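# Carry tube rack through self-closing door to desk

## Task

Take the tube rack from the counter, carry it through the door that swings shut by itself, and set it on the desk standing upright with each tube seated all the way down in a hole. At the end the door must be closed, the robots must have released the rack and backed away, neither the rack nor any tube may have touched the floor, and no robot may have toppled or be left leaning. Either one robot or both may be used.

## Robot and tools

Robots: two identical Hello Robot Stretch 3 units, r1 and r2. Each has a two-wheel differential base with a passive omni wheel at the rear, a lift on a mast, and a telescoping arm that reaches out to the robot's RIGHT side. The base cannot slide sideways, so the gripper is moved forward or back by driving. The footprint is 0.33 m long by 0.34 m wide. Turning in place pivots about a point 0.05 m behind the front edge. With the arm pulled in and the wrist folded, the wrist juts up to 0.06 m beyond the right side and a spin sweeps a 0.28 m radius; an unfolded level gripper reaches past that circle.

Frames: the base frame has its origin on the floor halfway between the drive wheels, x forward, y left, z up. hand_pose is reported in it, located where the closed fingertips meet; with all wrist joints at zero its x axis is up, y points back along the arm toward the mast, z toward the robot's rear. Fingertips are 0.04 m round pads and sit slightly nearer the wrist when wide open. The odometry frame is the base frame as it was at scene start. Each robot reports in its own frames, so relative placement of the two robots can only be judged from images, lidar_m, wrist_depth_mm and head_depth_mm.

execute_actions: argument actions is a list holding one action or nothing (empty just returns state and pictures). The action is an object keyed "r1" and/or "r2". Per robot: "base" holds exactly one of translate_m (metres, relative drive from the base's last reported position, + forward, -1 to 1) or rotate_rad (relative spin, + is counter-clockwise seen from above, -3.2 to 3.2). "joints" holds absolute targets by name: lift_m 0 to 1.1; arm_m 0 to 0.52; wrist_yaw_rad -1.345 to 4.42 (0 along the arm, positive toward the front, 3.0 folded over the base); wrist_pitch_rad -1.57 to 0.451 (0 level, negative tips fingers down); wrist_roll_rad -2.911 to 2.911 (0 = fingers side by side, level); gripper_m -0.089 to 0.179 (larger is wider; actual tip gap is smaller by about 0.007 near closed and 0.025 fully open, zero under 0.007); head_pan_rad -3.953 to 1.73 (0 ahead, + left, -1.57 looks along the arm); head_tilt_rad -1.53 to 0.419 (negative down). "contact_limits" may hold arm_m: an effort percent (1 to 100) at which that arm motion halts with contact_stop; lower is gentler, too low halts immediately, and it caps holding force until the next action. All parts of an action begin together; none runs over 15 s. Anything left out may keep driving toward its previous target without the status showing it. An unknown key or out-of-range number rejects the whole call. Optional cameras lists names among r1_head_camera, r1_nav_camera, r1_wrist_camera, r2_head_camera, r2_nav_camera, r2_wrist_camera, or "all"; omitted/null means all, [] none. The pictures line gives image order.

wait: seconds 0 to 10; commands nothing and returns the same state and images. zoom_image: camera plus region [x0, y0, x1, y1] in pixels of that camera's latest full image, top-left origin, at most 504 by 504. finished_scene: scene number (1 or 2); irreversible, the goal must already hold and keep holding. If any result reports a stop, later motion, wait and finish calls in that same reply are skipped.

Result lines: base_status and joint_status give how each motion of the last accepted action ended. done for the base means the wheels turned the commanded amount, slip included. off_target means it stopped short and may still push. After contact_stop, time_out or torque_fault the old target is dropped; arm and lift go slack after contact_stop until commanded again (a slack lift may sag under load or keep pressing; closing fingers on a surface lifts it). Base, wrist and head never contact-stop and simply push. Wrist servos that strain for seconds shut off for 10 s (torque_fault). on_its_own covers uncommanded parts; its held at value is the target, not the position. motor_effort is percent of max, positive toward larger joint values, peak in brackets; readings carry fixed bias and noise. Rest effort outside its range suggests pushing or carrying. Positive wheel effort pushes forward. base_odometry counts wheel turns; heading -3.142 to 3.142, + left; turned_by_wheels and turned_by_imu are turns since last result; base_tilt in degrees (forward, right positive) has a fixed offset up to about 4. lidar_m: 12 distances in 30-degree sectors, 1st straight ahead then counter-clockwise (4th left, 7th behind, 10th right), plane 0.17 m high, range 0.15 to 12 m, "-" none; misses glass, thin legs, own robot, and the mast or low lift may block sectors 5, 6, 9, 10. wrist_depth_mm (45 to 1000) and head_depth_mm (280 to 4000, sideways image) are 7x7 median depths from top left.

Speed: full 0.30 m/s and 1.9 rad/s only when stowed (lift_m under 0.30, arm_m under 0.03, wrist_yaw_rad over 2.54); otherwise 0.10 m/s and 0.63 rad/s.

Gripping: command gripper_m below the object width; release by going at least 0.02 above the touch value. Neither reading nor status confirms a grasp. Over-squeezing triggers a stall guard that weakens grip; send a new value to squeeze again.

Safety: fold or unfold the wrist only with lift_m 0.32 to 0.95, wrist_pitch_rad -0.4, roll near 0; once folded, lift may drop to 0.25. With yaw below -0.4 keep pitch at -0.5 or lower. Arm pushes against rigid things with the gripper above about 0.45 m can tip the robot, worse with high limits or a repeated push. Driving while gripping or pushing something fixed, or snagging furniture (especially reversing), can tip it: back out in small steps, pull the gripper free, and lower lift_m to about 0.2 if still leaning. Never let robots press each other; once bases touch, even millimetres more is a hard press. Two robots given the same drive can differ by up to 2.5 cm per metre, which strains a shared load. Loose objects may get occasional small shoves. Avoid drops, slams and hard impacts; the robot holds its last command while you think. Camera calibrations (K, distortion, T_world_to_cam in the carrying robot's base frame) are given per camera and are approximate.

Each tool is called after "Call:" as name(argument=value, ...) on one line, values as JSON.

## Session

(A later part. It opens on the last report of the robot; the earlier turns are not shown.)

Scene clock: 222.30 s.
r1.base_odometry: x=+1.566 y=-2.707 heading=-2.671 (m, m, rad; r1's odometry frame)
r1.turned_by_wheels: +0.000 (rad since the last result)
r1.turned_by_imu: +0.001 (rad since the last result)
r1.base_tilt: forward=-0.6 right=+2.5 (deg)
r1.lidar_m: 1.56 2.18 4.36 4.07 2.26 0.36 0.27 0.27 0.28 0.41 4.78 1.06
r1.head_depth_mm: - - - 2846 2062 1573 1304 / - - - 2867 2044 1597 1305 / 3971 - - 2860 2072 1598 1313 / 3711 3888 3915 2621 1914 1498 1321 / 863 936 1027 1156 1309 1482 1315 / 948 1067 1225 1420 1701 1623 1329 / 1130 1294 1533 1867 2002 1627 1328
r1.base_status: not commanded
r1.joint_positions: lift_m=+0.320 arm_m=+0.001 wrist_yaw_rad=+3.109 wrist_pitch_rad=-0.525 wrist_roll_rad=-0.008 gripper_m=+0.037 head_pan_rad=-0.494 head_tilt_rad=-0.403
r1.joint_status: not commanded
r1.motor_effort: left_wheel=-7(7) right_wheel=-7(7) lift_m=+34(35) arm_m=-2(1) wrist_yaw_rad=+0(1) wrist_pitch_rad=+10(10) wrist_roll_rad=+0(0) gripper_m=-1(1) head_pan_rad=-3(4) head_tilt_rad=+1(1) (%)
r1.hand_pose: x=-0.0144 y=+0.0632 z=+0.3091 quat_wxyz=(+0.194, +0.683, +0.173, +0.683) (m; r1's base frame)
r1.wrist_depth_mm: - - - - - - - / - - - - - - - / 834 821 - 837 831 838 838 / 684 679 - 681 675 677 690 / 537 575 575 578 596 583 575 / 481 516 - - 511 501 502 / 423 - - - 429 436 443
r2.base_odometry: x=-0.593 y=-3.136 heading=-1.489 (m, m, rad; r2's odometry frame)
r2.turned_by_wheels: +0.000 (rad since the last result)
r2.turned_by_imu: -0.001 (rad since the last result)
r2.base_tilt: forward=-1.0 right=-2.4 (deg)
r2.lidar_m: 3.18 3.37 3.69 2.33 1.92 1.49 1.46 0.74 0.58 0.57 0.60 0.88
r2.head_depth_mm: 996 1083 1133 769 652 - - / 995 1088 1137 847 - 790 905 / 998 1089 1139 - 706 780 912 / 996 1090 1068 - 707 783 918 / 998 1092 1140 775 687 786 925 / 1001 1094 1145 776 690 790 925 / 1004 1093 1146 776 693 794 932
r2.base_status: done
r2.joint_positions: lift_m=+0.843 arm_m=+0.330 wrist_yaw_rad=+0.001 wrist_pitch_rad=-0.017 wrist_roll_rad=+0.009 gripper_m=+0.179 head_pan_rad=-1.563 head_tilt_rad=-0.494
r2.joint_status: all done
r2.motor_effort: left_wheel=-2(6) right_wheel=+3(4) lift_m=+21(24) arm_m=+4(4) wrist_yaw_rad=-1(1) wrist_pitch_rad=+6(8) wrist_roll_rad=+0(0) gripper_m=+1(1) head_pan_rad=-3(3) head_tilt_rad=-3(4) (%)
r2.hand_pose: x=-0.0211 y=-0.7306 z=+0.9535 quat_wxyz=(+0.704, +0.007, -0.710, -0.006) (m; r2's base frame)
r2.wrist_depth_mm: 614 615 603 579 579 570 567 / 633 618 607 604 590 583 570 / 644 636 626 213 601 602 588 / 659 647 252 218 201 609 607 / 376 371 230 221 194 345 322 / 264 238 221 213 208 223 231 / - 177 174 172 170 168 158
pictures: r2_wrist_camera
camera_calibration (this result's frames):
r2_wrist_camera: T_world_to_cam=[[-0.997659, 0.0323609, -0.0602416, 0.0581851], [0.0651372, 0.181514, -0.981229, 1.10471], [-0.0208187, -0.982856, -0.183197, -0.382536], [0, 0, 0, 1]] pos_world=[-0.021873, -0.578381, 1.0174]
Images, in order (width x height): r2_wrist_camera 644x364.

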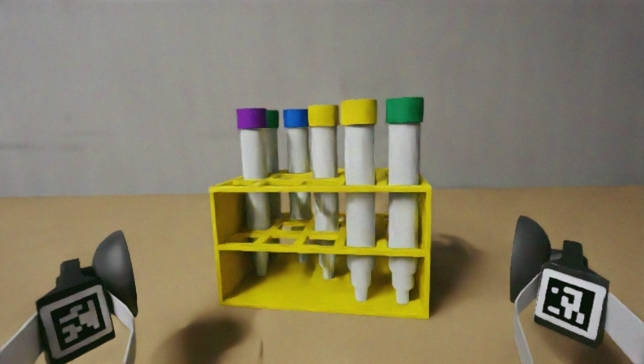

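Call:
execute_actions(actions=[{"r2":{"joints":{"arm_m":0.405}}}], cameras=["r2_wrist_camera","r2_head_camera"])

Scene clock: 227.40 s.
r1.base_odometry: x=+1.566 y=-2.707 heading=-2.671 (m, m, rad; r1's odometry frame)
r1.turned_by_wheels: +0.000 (rad since the last result)
r1.turned_by_imu: +0.001 (rad since the last result)
r1.base_tilt: forward=-0.7 right=+2.5 (deg)
r1.lidar_m: 1.56 2.19 4.34 4.06 2.26 0.36 0.27 0.27 0.28 0.41 4.78 1.06
r1.head_depth_mm: - - - 2874 2040 1607 1300 / - - - 2919 2063 1595 1302 / - - - 2904 2047 1599 1306 / 3685 3846 3737 2597 1908 1493 1312 / 866 933 1030 1147 1306 1466 1312 / 945 1058 1218 1419 1701 1618 1329 / 1129 1301 1524 1860 2003 1627 1324
r1.base_status: not commanded
r1.joint_positions: lift_m=+0.320 arm_m=+0.001 wrist_yaw_rad=+3.109 wrist_pitch_rad=-0.525 wrist_roll_rad=-0.008 gripper_m=+0.037 head_pan_rad=-0.494 head_tilt_rad=-0.403
r1.joint_status: not commanded
r1.motor_effort: left_wheel=-7(7) right_wheel=-7(7) lift_m=+35(35) arm_m=-2(1) wrist_yaw_rad=+0(1) wrist_pitch_rad=+10(10) wrist_roll_rad=+0(0) gripper_m=+0(1) head_pan_rad=-3(4) head_tilt_rad=+0(1) (%)
r1.hand_pose: x=-0.0144 y=+0.0632 z=+0.3091 quat_wxyz=(+0.194, +0.683, +0.173, +0.683) (m; r1's base frame)
r1.wrist_depth_mm: - - - - - - - / - - - - - - - / 823 826 - 820 823 833 832 / 681 683 - 682 683 679 686 / 539 577 577 576 591 579 575 / 486 511 - - 513 501 498 / 425 - - - 432 440 438
r2.base_odometry: x=-0.593 y=-3.136 heading=-1.489 (m, m, rad; r2's odometry frame)
r2.turned_by_wheels: +0.000 (rad since the last result)
r2.turned_by_imu: -0.001 (rad since the last result)
r2.base_tilt: forward=-0.8 right=-2.5 (deg)
r2.lidar_m: 3.17 3.36 3.67 2.33 1.93 1.49 1.46 0.74 0.58 0.57 0.60 0.88
r2.head_depth_mm: 995 1086 1132 770 652 - - / 997 1082 1137 848 - 794 906 / 996 1085 1135 - 681 780 908 / 1001 1089 1146 - 684 782 917 / 999 1091 1143 774 690 787 923 / 1001 1092 1145 776 689 791 928 / 998 1097 1153 777 694 794 930
r2.base_status: not commanded
r2.joint_positions: lift_m=+0.843 arm_m=+0.405 wrist_yaw_rad=+0.001 wrist_pitch_rad=-0.016 wrist_roll_rad=+0.009 gripper_m=+0.179 head_pan_rad=-1.563 head_tilt_rad=-0.494
r2.joint_status: all done
r2.motor_effort: left_wheel=-3(3) right_wheel=+3(3) lift_m=+21(21) arm_m=+4(5) wrist_yaw_rad=-1(1) wrist_pitch_rad=+6(6) wrist_roll_rad=+0(0) gripper_m=+1(0) head_pan_rad=-4(4) head_tilt_rad=-3(4) (%)
r2.hand_pose: x=-0.0211 y=-0.8055 z=+0.9536 quat_wxyz=(+0.704, +0.006, -0.710, -0.006) (m; r2's base frame)
r2.wrist_depth_mm: 519 526 519 509 505 505 492 / 537 534 529 522 509 507 506 / 558 557 172 165 108 516 522 / 573 565 173 165 110 532 526 / 376 333 154 135 112 108 321 / 264 137 157 147 117 111 230 / - 166 155 153 118 114 158
pictures: r2_head_camera (sideways: a quarter turn clockwise sets it upright), r2_wrist_camera
camera_calibration (this result's frames):
r2_head_camera: T_world_to_cam=[[0.0267486, 0.527271, -0.849276, 1.13055], [0.998784, -0.0492871, 0.000857693, -0.00940122], [-0.0414061, -0.848267, -0.527948, 0.649467], [0, 0, 0, 1]] pos_world=[0.00604119, -0.0456462, 1.30304]
r2_wrist_camera: T_world_to_cam=[[-0.997659, 0.0323418, -0.060251, 0.0606104], [0.0651372, 0.181243, -0.981279, 1.11823], [-0.0208163, -0.982906, -0.182925, -0.456531], [0, 0, 0, 1]] pos_world=[-0.0218728, -0.653358, 1.01743]
Images, in order (width x height): r2_head_camera 896x504, r2_wrist_camera 644x364.

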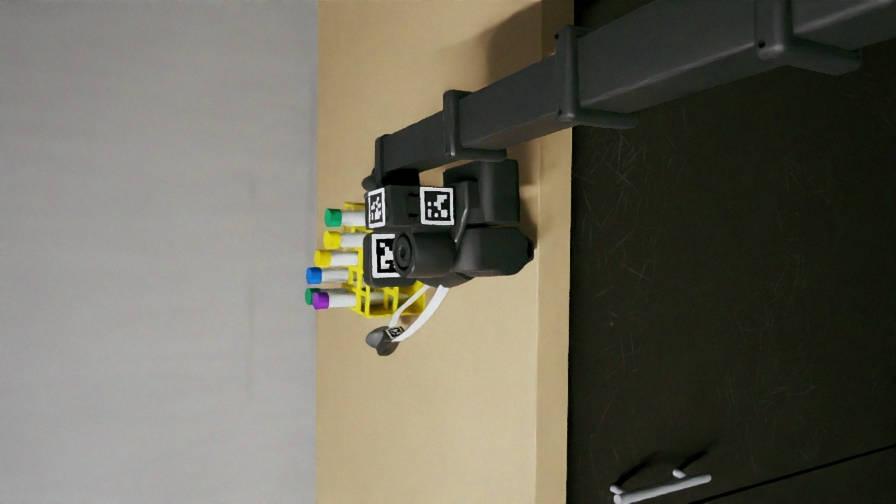

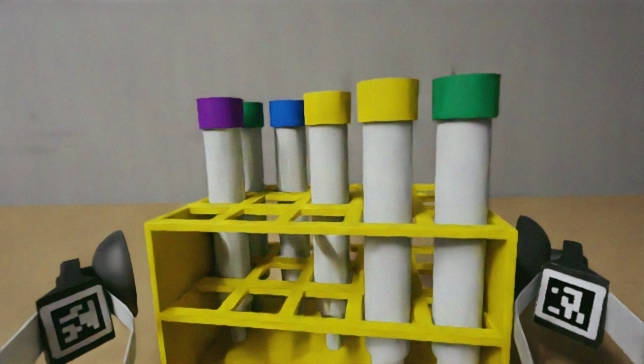

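Call:
execute_actions(actions=[{"r2":{"joints":{"gripper_m":0.09}}}], cameras=["r2_wrist_camera"])

Call:
execute_actions(actions=[{"r2":{"joints":{"lift_m":0.88}}}], cameras=["r2_wrist_camera","r2_head_camera"])

Scene clock: 231.73 s.
r1.base_odometry: x=+1.566 y=-2.707 heading=-2.671 (m, m, rad; r1's odometry frame)
r1.turned_by_wheels: +0.000 (rad since the last result)
r1.turned_by_imu: +0.001 (rad since the last result)
r1.base_tilt: forward=-0.6 right=+2.5 (deg)
r1.lidar_m: 1.56 2.19 4.37 4.07 2.26 0.35 0.27 0.27 0.28 0.41 4.78 1.05
r1.head_depth_mm: - - - 2857 2044 1589 1307 / - - - 2844 2041 1580 1302 / - - - 2903 2074 1598 1311 / 3804 3771 3790 2641 1907 1495 1315 / 867 937 1028 1152 1306 1470 1308 / 948 1065 1212 1426 1700 1617 1311 / 1126 1297 1523 1870 2016 1619 1325
r1.base_status: not commanded
r1.joint_positions: lift_m=+0.320 arm_m=+0.001 wrist_yaw_rad=+3.109 wrist_pitch_rad=-0.525 wrist_roll_rad=-0.008 gripper_m=+0.037 head_pan_rad=-0.494 head_tilt_rad=-0.403
r1.joint_status: not commanded
r1.motor_effort: left_wheel=-7(7) right_wheel=-7(7) lift_m=+35(35) arm_m=-2(2) wrist_yaw_rad=+0(0) wrist_pitch_rad=+10(10) wrist_roll_rad=+0(0) gripper_m=-1(0) head_pan_rad=-4(4) head_tilt_rad=+1(1) (%)
r1.hand_pose: x=-0.0144 y=+0.0632 z=+0.3091 quat_wxyz=(+0.194, +0.683, +0.173, +0.683) (m; r1's base frame)
r1.wrist_depth_mm: - - - - - - - / - - - - - - - / 833 821 - 824 834 842 828 / 667 683 - 681 679 683 688 / 546 580 576 575 590 577 570 / 481 512 - - 512 500 503 / 427 - - - 432 438 440
r2.base_odometry: x=-0.593 y=-3.136 heading=-1.489 (m, m, rad; r2's odometry frame)
r2.turned_by_wheels: +0.000 (rad since the last result)
r2.turned_by_imu: -0.001 (rad since the last result)
r2.base_tilt: forward=-0.9 right=-2.5 (deg)
r2.lidar_m: 3.17 3.38 3.66 2.34 1.92 1.49 1.46 0.74 0.58 0.57 0.60 0.88
r2.head_depth_mm: 997 1085 1132 769 653 - - / 1000 1085 1137 848 - 791 904 / 996 1089 1137 - 681 780 911 / 997 1088 1149 - 685 784 914 / 1000 1094 1141 742 689 786 920 / 1006 1092 1149 778 691 790 928 / 1004 1096 1145 777 692 795 934
r2.base_status: not commanded
r2.joint_positions: lift_m=+0.843 arm_m=+0.405 wrist_yaw_rad=+0.001 wrist_pitch_rad=-0.016 wrist_roll_rad=+0.009 gripper_m=+0.092 head_pan_rad=-1.563 head_tilt_rad=-0.494
r2.joint_status: all done
r2.motor_effort: left_wheel=-3(3) right_wheel=+3(3) lift_m=+21(20) arm_m=+4(4) wrist_yaw_rad=-1(1) wrist_pitch_rad=+6(6) wrist_roll_rad=+0(0) gripper_m=-30(100) head_pan_rad=-3(2) head_tilt_rad=-3(3) (%)
r2.hand_pose: x=-0.0211 y=-0.8056 z=+0.9537 quat_wxyz=(+0.704, +0.006, -0.710, -0.005) (m; r2's base frame)
r2.wrist_depth_mm: 528 526 521 516 505 494 491 / 546 543 538 520 512 508 511 / 557 546 168 141 109 520 521 / 568 570 157 145 112 535 526 / 377 149 159 136 111 323 317 / 245 140 159 146 118 113 220 / - 149 162 152 119 152 162
pictures: r2_wrist_camera
camera_calibration (this result's frames):
r2_wrist_camera: T_world_to_cam=[[-0.997649, 0.0323381, -0.0604252, 0.0607767], [0.0653001, 0.180876, -0.981336, 1.11809], [-0.0208051, -0.982974, -0.182562, -0.456952], [0, 0, 0, 1]] pos_world=[-0.0218844, -0.653372, 1.01747]
Images, in order (width x height): r2_wrist_camera 644x364.

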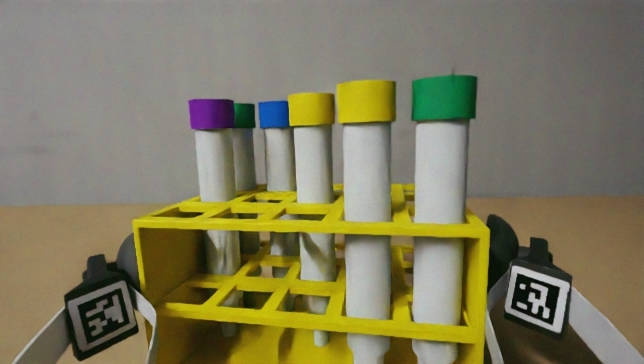

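Scene clock: 233.57 s.
r1.base_odometry: x=+1.566 y=-2.707 heading=-2.671 (m, m, rad; r1's odometry frame)
r1.turned_by_wheels: +0.000 (rad since the last result)
r1.turned_by_imu: +0.000 (rad since the last result)
r1.base_tilt: forward=-0.6 right=+2.5 (deg)
r1.lidar_m: 1.56 2.19 4.36 4.07 2.26 0.35 0.27 0.27 0.29 0.41 4.78 1.05
r1.head_depth_mm: - - - 2871 2046 1596 1302 / - - - 2893 2064 1588 1305 / - - - 2871 2043 1591 1309 / 3736 3830 3778 2636 1898 1492 1309 / 865 937 1024 1148 1321 1489 1311 / 950 1062 1211 1417 1695 1613 1328 / 1127 1287 1546 1872 2018 1615 1318
r1.base_status: not commanded
r1.joint_positions: lift_m=+0.320 arm_m=+0.001 wrist_yaw_rad=+3.109 wrist_pitch_rad=-0.525 wrist_roll_rad=-0.008 gripper_m=+0.037 head_pan_rad=-0.494 head_tilt_rad=-0.403
r1.joint_status: not commanded
r1.motor_effort: left_wheel=-7(7) right_wheel=-7(7) lift_m=+35(35) arm_m=-2(1) wrist_yaw_rad=+0(0) wrist_pitch_rad=+10(10) wrist_roll_rad=+0(0) gripper_m=+0(1) head_pan_rad=-4(4) head_tilt_rad=+1(1) (%)
r1.hand_pose: x=-0.0144 y=+0.0632 z=+0.3091 quat_wxyz=(+0.194, +0.683, +0.173, +0.683) (m; r1's base frame)
r1.wrist_depth_mm: - - - - - - - / - - - - - - - / 840 818 - 832 814 824 838 / 674 679 - 676 681 677 685 / 544 570 577 579 594 577 580 / 486 511 - - 513 498 499 / 425 - - - 430 443 441
r2.base_odometry: x=-0.593 y=-3.136 heading=-1.489 (m, m, rad; r2's odometry frame)
r2.turned_by_wheels: +0.000 (rad since the last result)
r2.turned_by_imu: +0.000 (rad since the last result)
r2.base_tilt: forward=-0.9 right=-2.4 (deg)
r2.lidar_m: 3.17 3.36 3.67 2.33 1.93 1.49 1.46 0.74 0.58 0.57 0.60 0.88
r2.head_depth_mm: 994 1085 1135 806 - - 927 / 1000 1089 1134 - 692 779 907 / 1000 1095 1157 707 680 779 910 / 999 1089 1146 680 682 783 914 / 996 1093 1139 773 688 786 921 / 1000 1091 1142 775 689 791 928 / 1000 1096 1147 777 694 794 931
r2.base_status: not commanded
r2.joint_positions: lift_m=+0.880 arm_m=+0.405 wrist_yaw_rad=+0.001 wrist_pitch_rad=-0.024 wrist_roll_rad=+0.009 gripper_m=+0.101 head_pan_rad=-1.563 head_tilt_rad=-0.495
r2.joint_status: all done
r2.on_its_own: gripper_m is held at +0.100, not at your +0.090, by its stall guard, which is still easing
r2.motor_effort: left_wheel=-3(2) right_wheel=+3(3) lift_m=+26(26) arm_m=+2(4) wrist_yaw_rad=+0(1) wrist_pitch_rad=+9(9) wrist_roll_rad=+0(0) gripper_m=-12(31) head_pan_rad=-4(3) head_tilt_rad=-3(3) (%)
r2.hand_pose: x=-0.0211 y=-0.8054 z=+0.9884 quat_wxyz=(+0.704, +0.009, -0.710, -0.008) (m; r2's base frame)
r2.wrist_depth_mm: 529 524 518 512 494 501 495 / 556 536 530 522 520 508 503 / 563 551 546 526 145 523 519 / 574 573 211 201 137 534 531 / 489 481 169 159 129 469 416 / 328 140 169 157 124 118 286 / - 148 160 141 116 202 214
pictures: r2_head_camera (sideways: a quarter turn clockwise sets it upright), r2_wrist_camera
camera_calibration (this result's frames):
r2_head_camera: T_world_to_cam=[[0.0267475, 0.527433, -0.849175, 1.13042], [0.998784, -0.0492876, 0.000846789, -0.00938703], [-0.0414072, -0.848166, -0.52811, 0.649678], [0, 0, 0, 1]] pos_world=[0.00604118, -0.0456464, 1.30303]
r2_wrist_camera: T_world_to_cam=[[-0.99765, 0.0328077, -0.060158, 0.0629827], [0.0652844, 0.188394, -0.979921, 1.1568], [-0.0208156, -0.981545, -0.190093, -0.441872], [0, 0, 0, 1]] pos_world=[-0.0218844, -0.653719, 1.05337]
Images, in order (width x height): r2_head_camera 896x504, r2_wrist_camera 644x364.

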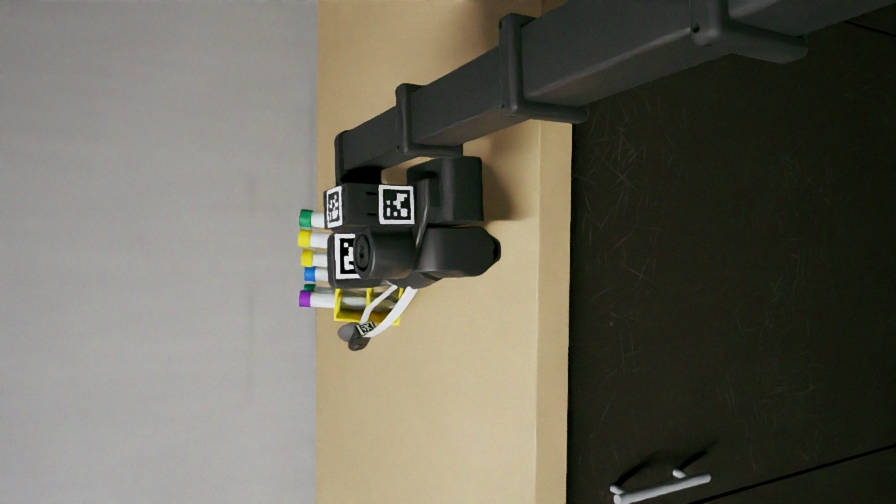

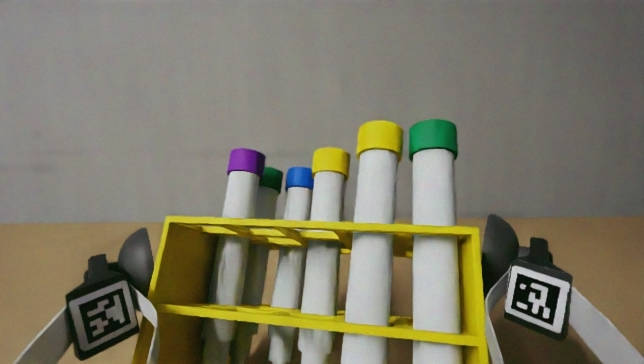

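Call:
execute_actions(actions=[{"r2":{"joints":{"lift_m":0.843}}}], cameras=["r2_wrist_camera"])

Call:
execute_actions(actions=[{"r2":{"joints":{"gripper_m":0.179}}}], cameras=["r2_wrist_camera","r2_head_camera"])

Scene clock: 236.33 s.
r1.base_odometry: x=+1.566 y=-2.707 heading=-2.671 (m, m, rad; r1's odometry frame)
r1.turned_by_wheels: +0.000 (rad since the last result)
r1.turned_by_imu: +0.000 (rad since the last result)
r1.base_tilt: forward=-0.7 right=+2.5 (deg)
r1.lidar_m: 1.55 2.19 4.35 4.08 2.26 0.35 0.27 0.27 0.28 0.41 4.81 1.05
r1.head_depth_mm: - - - 2869 2031 1590 1306 / - - - 2882 2048 1573 1307 / - - - 2906 2039 1607 1307 / 3690 3858 3817 2577 1895 1501 1309 / 864 941 1028 1149 1315 1480 1323 / 948 1066 1215 1420 1692 1618 1320 / 1129 1301 1529 1857 2026 1629 1333
r1.base_status: not commanded
r1.joint_positions: lift_m=+0.320 arm_m=+0.001 wrist_yaw_rad=+3.109 wrist_pitch_rad=-0.525 wrist_roll_rad=-0.008 gripper_m=+0.037 head_pan_rad=-0.494 head_tilt_rad=-0.403
r1.joint_status: not commanded
r1.motor_effort: left_wheel=-7(7) right_wheel=-7(7) lift_m=+34(35) arm_m=-2(1) wrist_yaw_rad=-1(1) wrist_pitch_rad=+10(10) wrist_roll_rad=+0(0) gripper_m=-1(0) head_pan_rad=-3(4) head_tilt_rad=+1(0) (%)
r1.hand_pose: x=-0.0144 y=+0.0632 z=+0.3091 quat_wxyz=(+0.194, +0.683, +0.173, +0.683) (m; r1's base frame)
r1.wrist_depth_mm: - - - - - - - / - - - - - - - / 837 840 - 837 825 824 823 / 677 676 - 678 669 677 696 / 543 575 569 577 596 578 568 / 482 512 - - 505 502 499 / 427 - - - 433 438 444
r2.base_odometry: x=-0.593 y=-3.136 heading=-1.489 (m, m, rad; r2's odometry frame)
r2.turned_by_wheels: +0.000 (rad since the last result)
r2.turned_by_imu: +0.000 (rad since the last result)
r2.base_tilt: forward=-0.9 right=-2.5 (deg)
r2.lidar_m: 3.18 3.38 3.67 2.34 1.93 1.49 1.46 0.74 0.58 0.57 0.60 0.88
r2.head_depth_mm: 998 1086 1131 770 651 - - / 997 1088 1132 850 - 791 903 / 1001 1087 1129 - 680 779 912 / 1001 1091 1147 - 683 783 912 / 997 1094 1141 739 687 788 921 / 1001 1093 1145 774 690 792 925 / 1000 1093 1144 777 693 795 931
r2.base_status: not commanded
r2.joint_positions: lift_m=+0.843 arm_m=+0.405 wrist_yaw_rad=+0.001 wrist_pitch_rad=-0.012 wrist_roll_rad=+0.009 gripper_m=+0.113 head_pan_rad=-1.563 head_tilt_rad=-0.495
r2.joint_status: all done
r2.on_its_own: gripper_m is held at +0.113, not at your +0.090, by its stall guard, which is still easing
r2.motor_effort: left_wheel=-3(3) right_wheel=+3(4) lift_m=+20(22) arm_m=+3(2) wrist_yaw_rad=-1(1) wrist_pitch_rad=+4(9) wrist_roll_rad=+0(0) gripper_m=-2(23) head_pan_rad=-3(3) head_tilt_rad=-3(3) (%)
r2.hand_pose: x=-0.0211 y=-0.8058 z=+0.9547 quat_wxyz=(+0.704, +0.005, -0.710, -0.004) (m; r2's base frame)
r2.wrist_depth_mm: 538 525 519 515 510 498 492 / 540 541 538 525 510 511 504 / 555 552 179 145 111 528 525 / 574 561 180 151 115 540 532 / 384 306 165 150 113 331 324 / 247 139 159 148 121 124 219 / - 163 164 155 120 155 163
pictures: r2_wrist_camera
camera_calibration (this result's frames):
r2_wrist_camera: T_world_to_cam=[[-0.997649, 0.0321082, -0.0605504, 0.0607785], [0.0653003, 0.177024, -0.982038, 1.11672], [-0.0208126, -0.983683, -0.178705, -0.461197], [0, 0, 0, 1]] pos_world=[-0.021885, -0.653309, 1.01792]
Images, in order (width x height): r2_wrist_camera 644x364.

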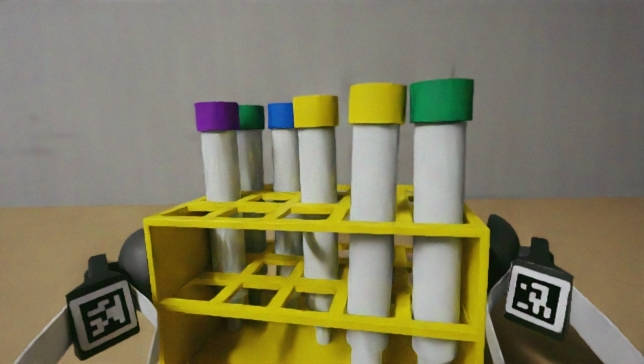

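Scene clock: 237.47 s.
r1.base_odometry: x=+1.566 y=-2.707 heading=-2.671 (m, m, rad; r1's odometry frame)
r1.turned_by_wheels: +0.000 (rad since the last result)
r1.turned_by_imu: +0.000 (rad since the last result)
r1.base_tilt: forward=-0.7 right=+2.5 (deg)
r1.lidar_m: 1.56 2.19 4.36 4.08 2.26 0.36 0.27 0.27 0.28 0.41 4.79 1.05
r1.head_depth_mm: - - - 2885 2045 1592 1300 / - - - 2872 2058 1591 1305 / - - - 2886 2083 1597 1305 / 3763 3826 3781 2572 1917 1499 1322 / 865 932 1027 1150 1307 1477 1314 / 948 1064 1218 1412 1687 1610 1319 / 1129 1301 1531 1850 2024 1614 1336
r1.base_status: not commanded
r1.joint_positions: lift_m=+0.320 arm_m=+0.001 wrist_yaw_rad=+3.109 wrist_pitch_rad=-0.525 wrist_roll_rad=-0.008 gripper_m=+0.037 head_pan_rad=-0.494 head_tilt_rad=-0.403
r1.joint_status: not commanded
r1.motor_effort: left_wheel=-7(7) right_wheel=-7(7) lift_m=+34(35) arm_m=-2(1) wrist_yaw_rad=+0(0) wrist_pitch_rad=+10(10) wrist_roll_rad=+0(0) gripper_m=+0(0) head_pan_rad=-4(4) head_tilt_rad=+1(0) (%)
r1.hand_pose: x=-0.0144 y=+0.0632 z=+0.3091 quat_wxyz=(+0.194, +0.683, +0.173, +0.683) (m; r1's base frame)
r1.wrist_depth_mm: - - - - - - - / - - - - - - - / 831 825 - 835 835 835 828 / 672 676 - 673 679 683 692 / 545 575 580 577 597 573 575 / 484 513 - - 513 503 501 / 428 - - - 428 439 440
r2.base_odometry: x=-0.593 y=-3.136 heading=-1.489 (m, m, rad; r2's odometry frame)
r2.turned_by_wheels: +0.000 (rad since the last result)
r2.turned_by_imu: +0.000 (rad since the last result)
r2.base_tilt: forward=-0.9 right=-2.4 (deg)
r2.lidar_m: 3.17 3.36 3.67 2.34 1.92 1.49 1.46 0.74 0.58 0.57 0.60 0.88
r2.head_depth_mm: 995 1089 1129 769 651 - - / 995 1089 1134 847 - 792 906 / 994 1088 1138 - 680 776 910 / 999 1095 1145 - 686 783 916 / 998 1092 1136 774 687 787 922 / 999 1092 1143 777 690 791 925 / 1000 1097 1143 776 695 793 931
r2.base_status: not commanded
r2.joint_positions: lift_m=+0.843 arm_m=+0.405 wrist_yaw_rad=+0.001 wrist_pitch_rad=-0.012 wrist_roll_rad=+0.009 gripper_m=+0.179 head_pan_rad=-1.563 head_tilt_rad=-0.495
r2.joint_status: all done
r2.motor_effort: left_wheel=-3(2) right_wheel=+2(3) lift_m=+20(20) arm_m=+2(2) wrist_yaw_rad=-1(1) wrist_pitch_rad=+4(5) wrist_roll_rad=+0(0) gripper_m=+0(84) head_pan_rad=-3(3) head_tilt_rad=-4(3) (%)
r2.hand_pose: x=-0.0211 y=-0.8058 z=+0.9547 quat_wxyz=(+0.704, +0.005, -0.710, -0.004) (m; r2's base frame)
r2.wrist_depth_mm: 528 528 521 515 509 499 495 / 542 535 529 529 517 511 510 / 553 547 181 147 110 523 519 / 563 575 178 149 113 536 524 / 384 306 167 151 113 277 324 / 266 179 159 153 120 198 234 / - 167 164 154 120 161 160
pictures: r2_head_camera (sideways: a quarter turn clockwise sets it upright), r2_wrist_camera
camera_calibration (this result's frames):
r2_head_camera: T_world_to_cam=[[0.0267473, 0.527444, -0.849168, 1.13041], [0.998784, -0.0492874, 0.000846054, -0.00938607], [-0.0414071, -0.848159, -0.528121, 0.649693], [0, 0, 0, 1]] pos_world=[0.00604119, -0.0456465, 1.30303]
r2_wrist_camera: T_world_to_cam=[[-0.997649, 0.0321131, -0.0605464, 0.0607772], [0.0653001, 0.17716, -0.982013, 1.11677], [-0.0208091, -0.983658, -0.17884, -0.461051], [0, 0, 0, 1]] pos_world=[-0.0218847, -0.653314, 1.0179]
Images, in order (width x height): r2_head_camera 896x504, r2_wrist_camera 644x364.

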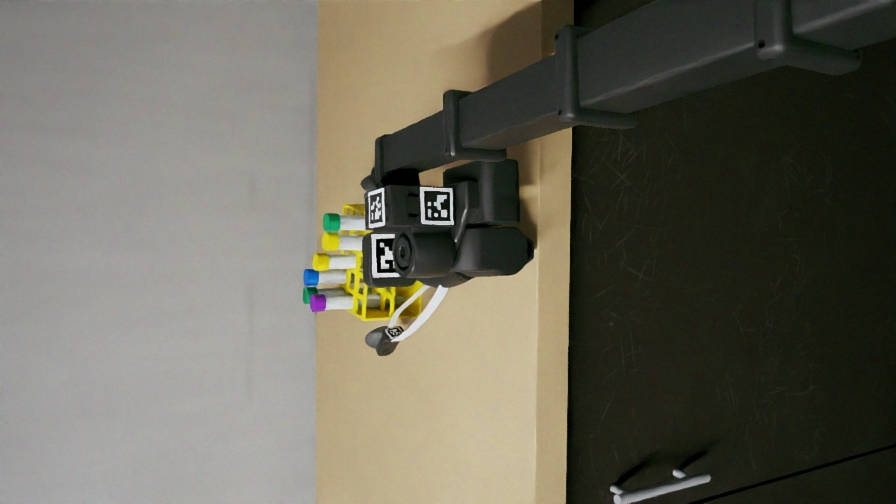

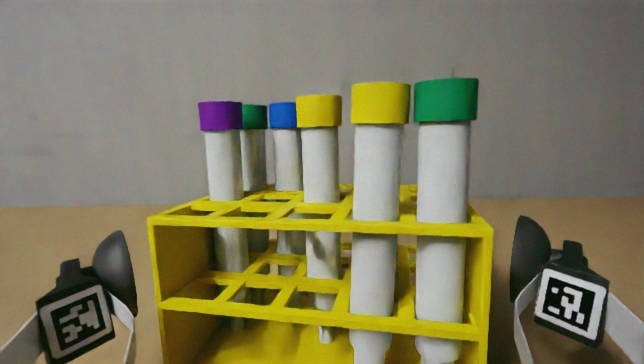

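Call:
execute_actions(actions=[{"r2":{"base":{"translate_m":0.003},"joints":{"lift_m":0.858,"arm_m":0.415}}}], cameras=[])

Call:
execute_actions(actions=[{"r2":{"joints":{"gripper_m":0.1}}}], cameras=["r2_wrist_camera"])

Call:
wait(seconds=2)

Scene clock: 244.53 s.
r1.base_odometry: x=+1.566 y=-2.707 heading=-2.671 (m, m, rad; r1's odometry frame)
r1.turned_by_wheels: +0.000 (rad since the last result)
r1.turned_by_imu: +0.000 (rad since the last result)
r1.base_tilt: forward=-0.7 right=+2.5 (deg)
r1.lidar_m: 1.56 2.19 4.35 4.09 2.25 0.35 0.27 0.27 0.28 0.41 4.78 1.05
r1.head_depth_mm: - - - 2870 2040 1587 1300 / - - - 2820 2061 1598 1300 / 3999 - - 2900 2052 1604 1314 / 3740 3812 3780 2556 1881 1492 1314 / 867 936 1027 1149 1312 1467 1303 / 947 1068 1215 1415 1699 1612 1316 / 1129 1294 1542 1852 2030 1624 1321
r1.base_status: not commanded
r1.joint_positions: lift_m=+0.320 arm_m=+0.001 wrist_yaw_rad=+3.109 wrist_pitch_rad=-0.525 wrist_roll_rad=-0.008 gripper_m=+0.037 head_pan_rad=-0.494 head_tilt_rad=-0.403
r1.joint_status: not commanded
r1.motor_effort: left_wheel=-7(7) right_wheel=-7(7) lift_m=+35(35) arm_m=-1(2) wrist_yaw_rad=+0(0) wrist_pitch_rad=+10(9) wrist_roll_rad=+0(0) gripper_m=-1(1) head_pan_rad=-4(3) head_tilt_rad=+1(1) (%)
r1.hand_pose: x=-0.0144 y=+0.0632 z=+0.3091 quat_wxyz=(+0.194, +0.683, +0.173, +0.683) (m; r1's base frame)
r1.wrist_depth_mm: - - - - - - - / - - - - - - - / 829 828 - 822 836 838 831 / 682 681 - 684 683 685 676 / 540 575 575 574 584 576 571 / 488 511 - - 514 501 505 / 428 - - - 428 440 442
r2.base_odometry: x=-0.592 y=-3.139 heading=-1.489 (m, m, rad; r2's odometry frame)
r2.turned_by_wheels: +0.000 (rad since the last result)
r2.turned_by_imu: -0.001 (rad since the last result)
r2.base_tilt: forward=-0.9 right=-2.5 (deg)
r2.lidar_m: 3.17 3.36 3.66 2.34 1.93 1.48 1.46 0.74 0.58 0.57 0.60 0.88
r2.head_depth_mm: 994 1088 1135 770 650 - 947 / 1000 1089 1133 850 693 783 904 / 1000 1082 1149 - 680 778 910 / 1000 1086 1152 - 684 785 914 / 998 1090 1143 774 690 788 922 / 1005 1096 1147 775 689 792 927 / 999 1090 1143 773 693 795 932
r2.base_status: done
r2.joint_positions: lift_m=+0.858 arm_m=+0.415 wrist_yaw_rad=+0.001 wrist_pitch_rad=-0.015 wrist_roll_rad=+0.009 gripper_m=+0.179 head_pan_rad=-1.563 head_tilt_rad=-0.495
r2.joint_status: all done
r2.motor_effort: left_wheel=-3(4) right_wheel=+3(7) lift_m=+26(27) arm_m=+3(5) wrist_yaw_rad=-1(1) wrist_pitch_rad=+6(6) wrist_roll_rad=+0(0) gripper_m=+0(0) head_pan_rad=-3(3) head_tilt_rad=-3(3) (%)
r2.hand_pose: x=-0.0211 y=-0.8156 z=+0.9686 quat_wxyz=(+0.704, +0.006, -0.710, -0.005) (m; r2's base frame)
r2.wrist_depth_mm: 512 510 502 505 497 489 485 / 535 518 523 517 509 501 492 / 553 541 523 169 103 518 501 / 565 560 176 172 104 520 514 / 426 425 154 142 108 328 366 / 299 130 158 146 109 103 264 / - 187 148 140 114 112 180
pictures: none
No camera images: the call's "cameras" was empty. Leave "cameras" out to get every camera's image.

Scene clock: 245.80 s.
r1.base_odometry: x=+1.566 y=-2.707 heading=-2.671 (m, m, rad; r1's odometry frame)
r1.turned_by_wheels: +0.000 (rad since the last result)
r1.turned_by_imu: +0.000 (rad since the last result)
r1.base_tilt: forward=-0.6 right=+2.5 (deg)
r1.lidar_m: 1.56 2.19 4.36 4.08 2.26 0.36 0.27 0.27 0.28 0.41 4.76 1.05
r1.head_depth_mm: - - - 2913 2055 1592 1296 / - - - 2898 2034 1598 1314 / - - - 2891 2081 1604 1302 / 3716 3890 3869 2596 1927 1491 1311 / 867 936 1024 1145 1305 1480 1318 / 943 1064 1212 1407 1696 1611 1320 / 1134 1300 1527 1861 2021 1612 1320
r1.base_status: not commanded
r1.joint_positions: lift_m=+0.320 arm_m=+0.001 wrist_yaw_rad=+3.109 wrist_pitch_rad=-0.525 wrist_roll_rad=-0.008 gripper_m=+0.037 head_pan_rad=-0.494 head_tilt_rad=-0.403
r1.joint_status: not commanded
r1.motor_effort: left_wheel=-7(7) right_wheel=-7(7) lift_m=+35(35) arm_m=-2(2) wrist_yaw_rad=-1(1) wrist_pitch_rad=+10(9) wrist_roll_rad=+0(0) gripper_m=-1(1) head_pan_rad=-4(4) head_tilt_rad=+1(1) (%)
r1.hand_pose: x=-0.0144 y=+0.0632 z=+0.3091 quat_wxyz=(+0.194, +0.683, +0.173, +0.683) (m; r1's base frame)
r1.wrist_depth_mm: - - - - - - - / - - - - - - - / 833 841 - 844 849 825 834 / 672 684 - 679 684 686 676 / 539 574 573 579 589 581 575 / 488 512 - - 513 500 501 / 427 - - - 431 441 441
r2.base_odometry: x=-0.592 y=-3.139 heading=-1.489 (m, m, rad; r2's odometry frame)
r2.turned_by_wheels: +0.000 (rad since the last result)
r2.turned_by_imu: +0.000 (rad since the last result)
r2.base_tilt: forward=-0.8 right=-2.4 (deg)
r2.lidar_m: 3.17 3.36 3.67 2.33 1.93 1.49 1.46 0.75 0.58 0.56 0.61 0.88
r2.head_depth_mm: 995 1085 1127 769 650 - 950 / 998 1088 1133 849 692 785 908 / 995 1091 1153 - 682 780 912 / 995 1091 1148 - 684 783 917 / 998 1088 1137 771 687 790 923 / 1002 1091 1141 777 690 792 924 / 1000 1094 1139 776 693 795 932
r2.base_status: not commanded
r2.joint_positions: lift_m=+0.858 arm_m=+0.415 wrist_yaw_rad=+0.001 wrist_pitch_rad=-0.015 wrist_roll_rad=+0.009 gripper_m=+0.101 head_pan_rad=-1.563 head_tilt_rad=-0.495
r2.joint_status: all done
r2.motor_effort: left_wheel=-3(2) right_wheel=+4(3) lift_m=+26(26) arm_m=+4(4) wrist_yaw_rad=-1(1) wrist_pitch_rad=+6(6) wrist_roll_rad=+0(0) gripper_m=-26(100) head_pan_rad=-3(4) head_tilt_rad=-3(3) (%)
r2.hand_pose: x=-0.0211 y=-0.8156 z=+0.9686 quat_wxyz=(+0.704, +0.006, -0.710, -0.005) (m; r2's base frame)
r2.wrist_depth_mm: 522 512 508 507 492 495 485 / 535 525 515 510 509 505 496 / 554 544 531 141 104 517 502 / 575 561 183 142 105 523 524 / 432 441 157 144 109 407 361 / 278 141 164 148 110 102 247 / - 149 149 134 116 174 185
pictures: r2_wrist_camera
camera_calibration (this result's frames):
r2_wrist_camera: T_world_to_cam=[[-0.997646, 0.0323785, -0.060441, 0.0620273], [0.0653095, 0.180238, -0.981453, 1.13409], [-0.0208842, -0.98309, -0.181928, -0.464789], [0, 0, 0, 1]] pos_world=[-0.0218924, -0.663343, 1.03225]
Images, in order (width x height): r2_wrist_camera 644x364.

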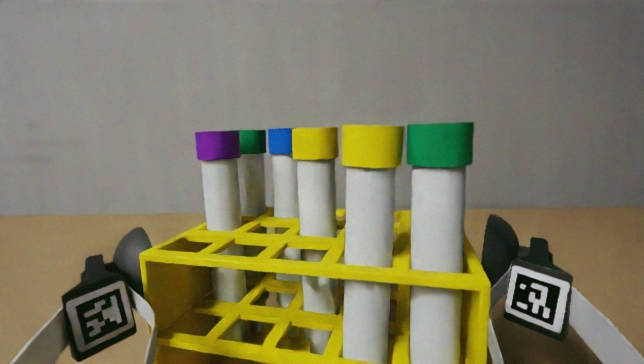

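Scene clock: 247.80 s.
r1.base_odometry: x=+1.566 y=-2.707 heading=-2.671 (m, m, rad; r1's odometry frame)
r1.turned_by_wheels: +0.000 (rad since the last result)
r1.turned_by_imu: +0.000 (rad since the last result)
r1.base_tilt: forward=-0.6 right=+2.5 (deg)
r1.lidar_m: 1.56 2.19 4.37 4.08 2.25 0.35 0.27 0.27 0.28 0.41 4.77 1.05
r1.head_depth_mm: - - - 2863 2044 1590 1302 / - - - 2869 2030 1603 1304 / - - - 2891 2062 1604 1305 / 3721 3859 3768 2587 1918 1487 1316 / 868 935 1031 1148 1318 1483 1306 / 949 1059 1211 1411 1682 1620 1318 / 1130 1291 1531 1852 1998 1625 1327
r1.base_status: not commanded
r1.joint_positions: lift_m=+0.320 arm_m=+0.001 wrist_yaw_rad=+3.109 wrist_pitch_rad=-0.525 wrist_roll_rad=-0.008 gripper_m=+0.037 head_pan_rad=-0.494 head_tilt_rad=-0.403
r1.joint_status: not commanded
r1.motor_effort: left_wheel=-7(7) right_wheel=-7(7) lift_m=+36(35) arm_m=-1(2) wrist_yaw_rad=+0(1) wrist_pitch_rad=+10(9) wrist_roll_rad=+0(0) gripper_m=+0(1) head_pan_rad=-4(4) head_tilt_rad=+0(1) (%)
r1.hand_pose: x=-0.0144 y=+0.0632 z=+0.3091 quat_wxyz=(+0.194, +0.683, +0.173, +0.683) (m; r1's base frame)
r1.wrist_depth_mm: - - - - - - - / - - - - - - - / 826 826 - 837 844 827 830 / 679 670 - 682 680 690 681 / 536 578 577 574 600 576 579 / 482 516 - - 507 495 501 / 425 - - - 430 438 435
r2.base_odometry: x=-0.592 y=-3.139 heading=-1.489 (m, m, rad; r2's odometry frame)
r2.turned_by_wheels: +0.000 (rad since the last result)
r2.turned_by_imu: +0.000 (rad since the last result)
r2.base_tilt: forward=-0.9 right=-2.4 (deg)
r2.lidar_m: 3.16 3.37 3.66 2.33 1.93 1.49 1.46 0.74 0.58 0.57 0.60 0.88
r2.head_depth_mm: 996 1089 1134 771 650 - 947 / 998 1088 1136 848 692 784 905 / 998 1090 1152 - 679 777 913 / 995 1089 1152 - 685 783 915 / 997 1091 1135 773 688 786 921 / 999 1094 1141 774 690 790 928 / 1003 1092 1143 776 692 795 931
r2.base_status: not commanded
r2.joint_positions: lift_m=+0.858 arm_m=+0.415 wrist_yaw_rad=+0.001 wrist_pitch_rad=-0.015 wrist_roll_rad=+0.009 gripper_m=+0.111 head_pan_rad=-1.563 head_tilt_rad=-0.495
r2.joint_status: all done
r2.on_its_own: gripper_m is held at +0.110, not at your +0.100, by its stall guard, which is still easing
r2.motor_effort: left_wheel=-3(2) right_wheel=+3(3) lift_m=+26(26) arm_m=+4(4) wrist_yaw_rad=-1(1) wrist_pitch_rad=+6(6) wrist_roll_rad=+0(0) gripper_m=-22(100) head_pan_rad=-2(4) head_tilt_rad=-3(3) (%)
r2.hand_pose: x=-0.0211 y=-0.8156 z=+0.9686 quat_wxyz=(+0.704, +0.006, -0.710, -0.005) (m; r2's base frame)
r2.wrist_depth_mm: 523 518 505 505 495 495 485 / 537 530 521 515 499 501 496 / 543 543 529 142 105 508 508 / 566 561 182 142 105 532 520 / 428 442 158 143 109 407 367 / 278 141 163 148 109 102 248 / - 149 150 134 116 174 184
wait: 2.00 s; at rest by 0.27 s
pictures: r1_head_camera (sideways: a quarter turn clockwise sets it upright), r1_nav_camera (sideways: a quarter turn counterclockwise sets it upright), r1_wrist_camera, r2_head_camera (sideways: a quarter turn clockwise sets it upright), r2_nav_camera (sideways: a quarter turn counterclockwise sets it upright), r2_wrist_camera
camera_calibration (this result's frames):
r1_head_camera: T_world_to_cam=[[-0.35856, 0.255646, -0.89782, 1.19198], [0.530287, 0.847306, 0.0294834, -0.0405546], [0.768265, -0.46553, -0.439375, 0.523708], [0, 0, 0, 1]] pos_world=[0.046554, -0.02656, 1.30148]
r1_nav_camera: T_world_to_cam=[[0.387129, -0.186558, 0.902955, -1.14282], [-0.5114, -0.85832, 0.0419192, 0.00374706], [0.767204, -0.477999, -0.427686, 0.508572], [0, 0, 0, 1]] pos_world=[0.0541551, 0.0331115, 1.24926]
r1_wrist_camera: T_world_to_cam=[[0.999746, 0.0224775, 0.00145695, 0.0194277], [0.0153658, -0.633282, -0.773768, 0.3179], [-0.0164697, 0.773594, -0.633467, 0.309798], [0, 0, 0, 1]] pos_world=[-0.0192053, -0.0387743, 0.4422]
r2_head_camera: T_world_to_cam=[[0.0267474, 0.527444, -0.849168, 1.13041], [0.998784, -0.0492875, 0.000846049, -0.00938606], [-0.0414072, -0.848159, -0.528121, 0.649693], [0, 0, 0, 1]] pos_world=[0.00604118, -0.0456465, 1.30303]
r2_nav_camera: T_world_to_cam=[[0.0569583, -0.512585, 0.856745, -1.0731], [-0.998032, -0.00668133, 0.0623539, -0.0246674], [-0.0262375, -0.858611, -0.511957, 0.629217], [0, 0, 0, 1]] pos_world=[0.0530121, -0.00996758, 1.24304]
r2_wrist_camera: T_world_to_cam=[[-0.997646, 0.0323792, -0.0604412, 0.0620279], [0.0653099, 0.180238, -0.981452, 1.13409], [-0.0208848, -0.98309, -0.181928, -0.464788], [0, 0, 0, 1]] pos_world=[-0.0218924, -0.663343, 1.03225]
Images, in order (width x height): r1_head_camera 896x504, r1_nav_camera 672x504, r1_wrist_camera 644x364, r2_head_camera 896x504, r2_nav_camera 672x504, r2_wrist_camera 644x364.

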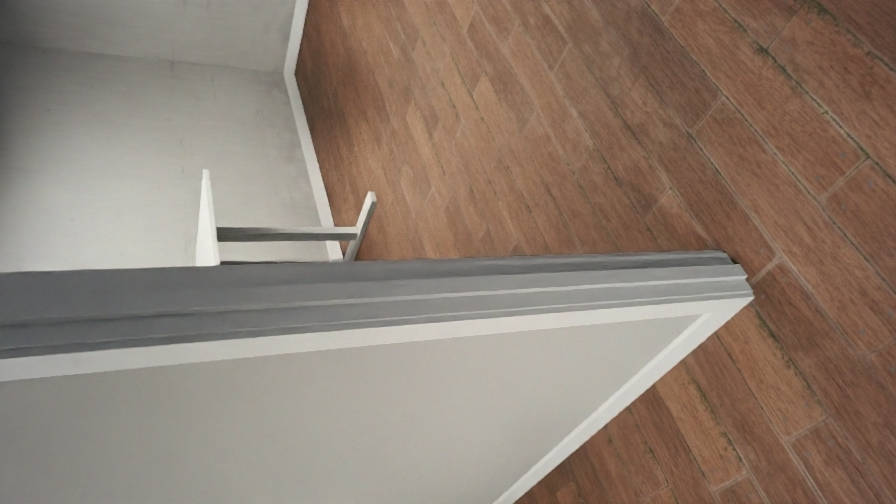

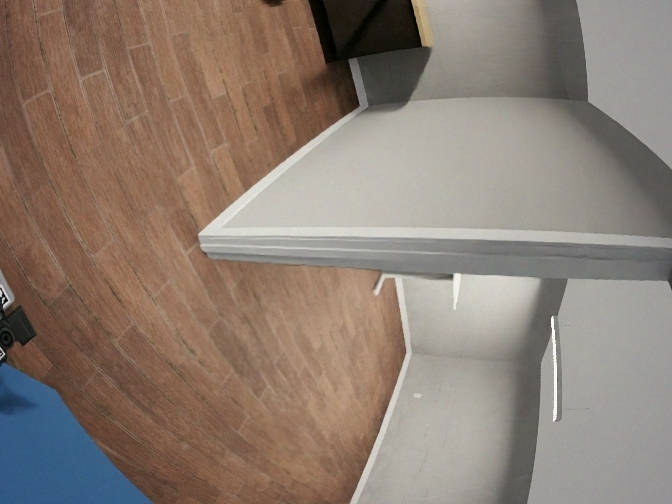

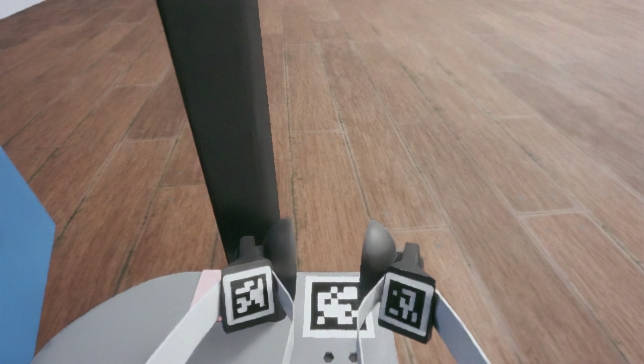

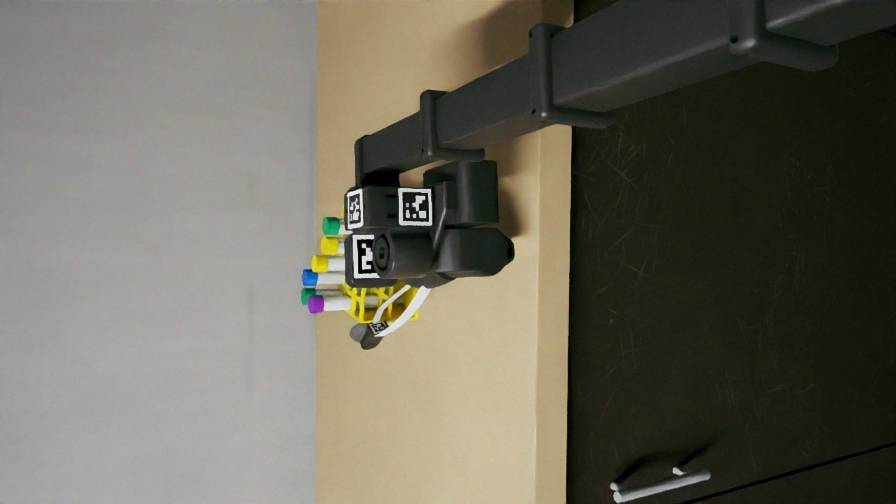

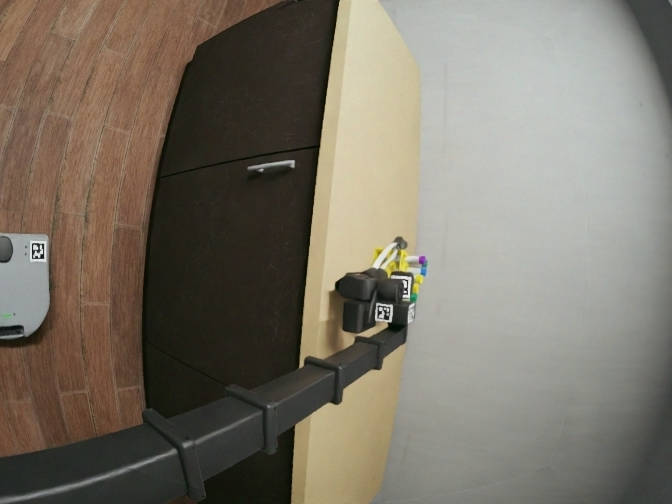

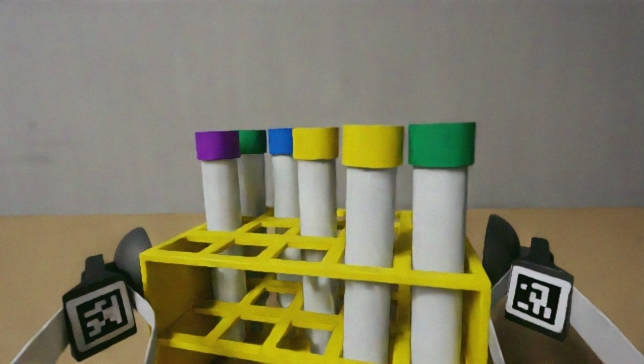

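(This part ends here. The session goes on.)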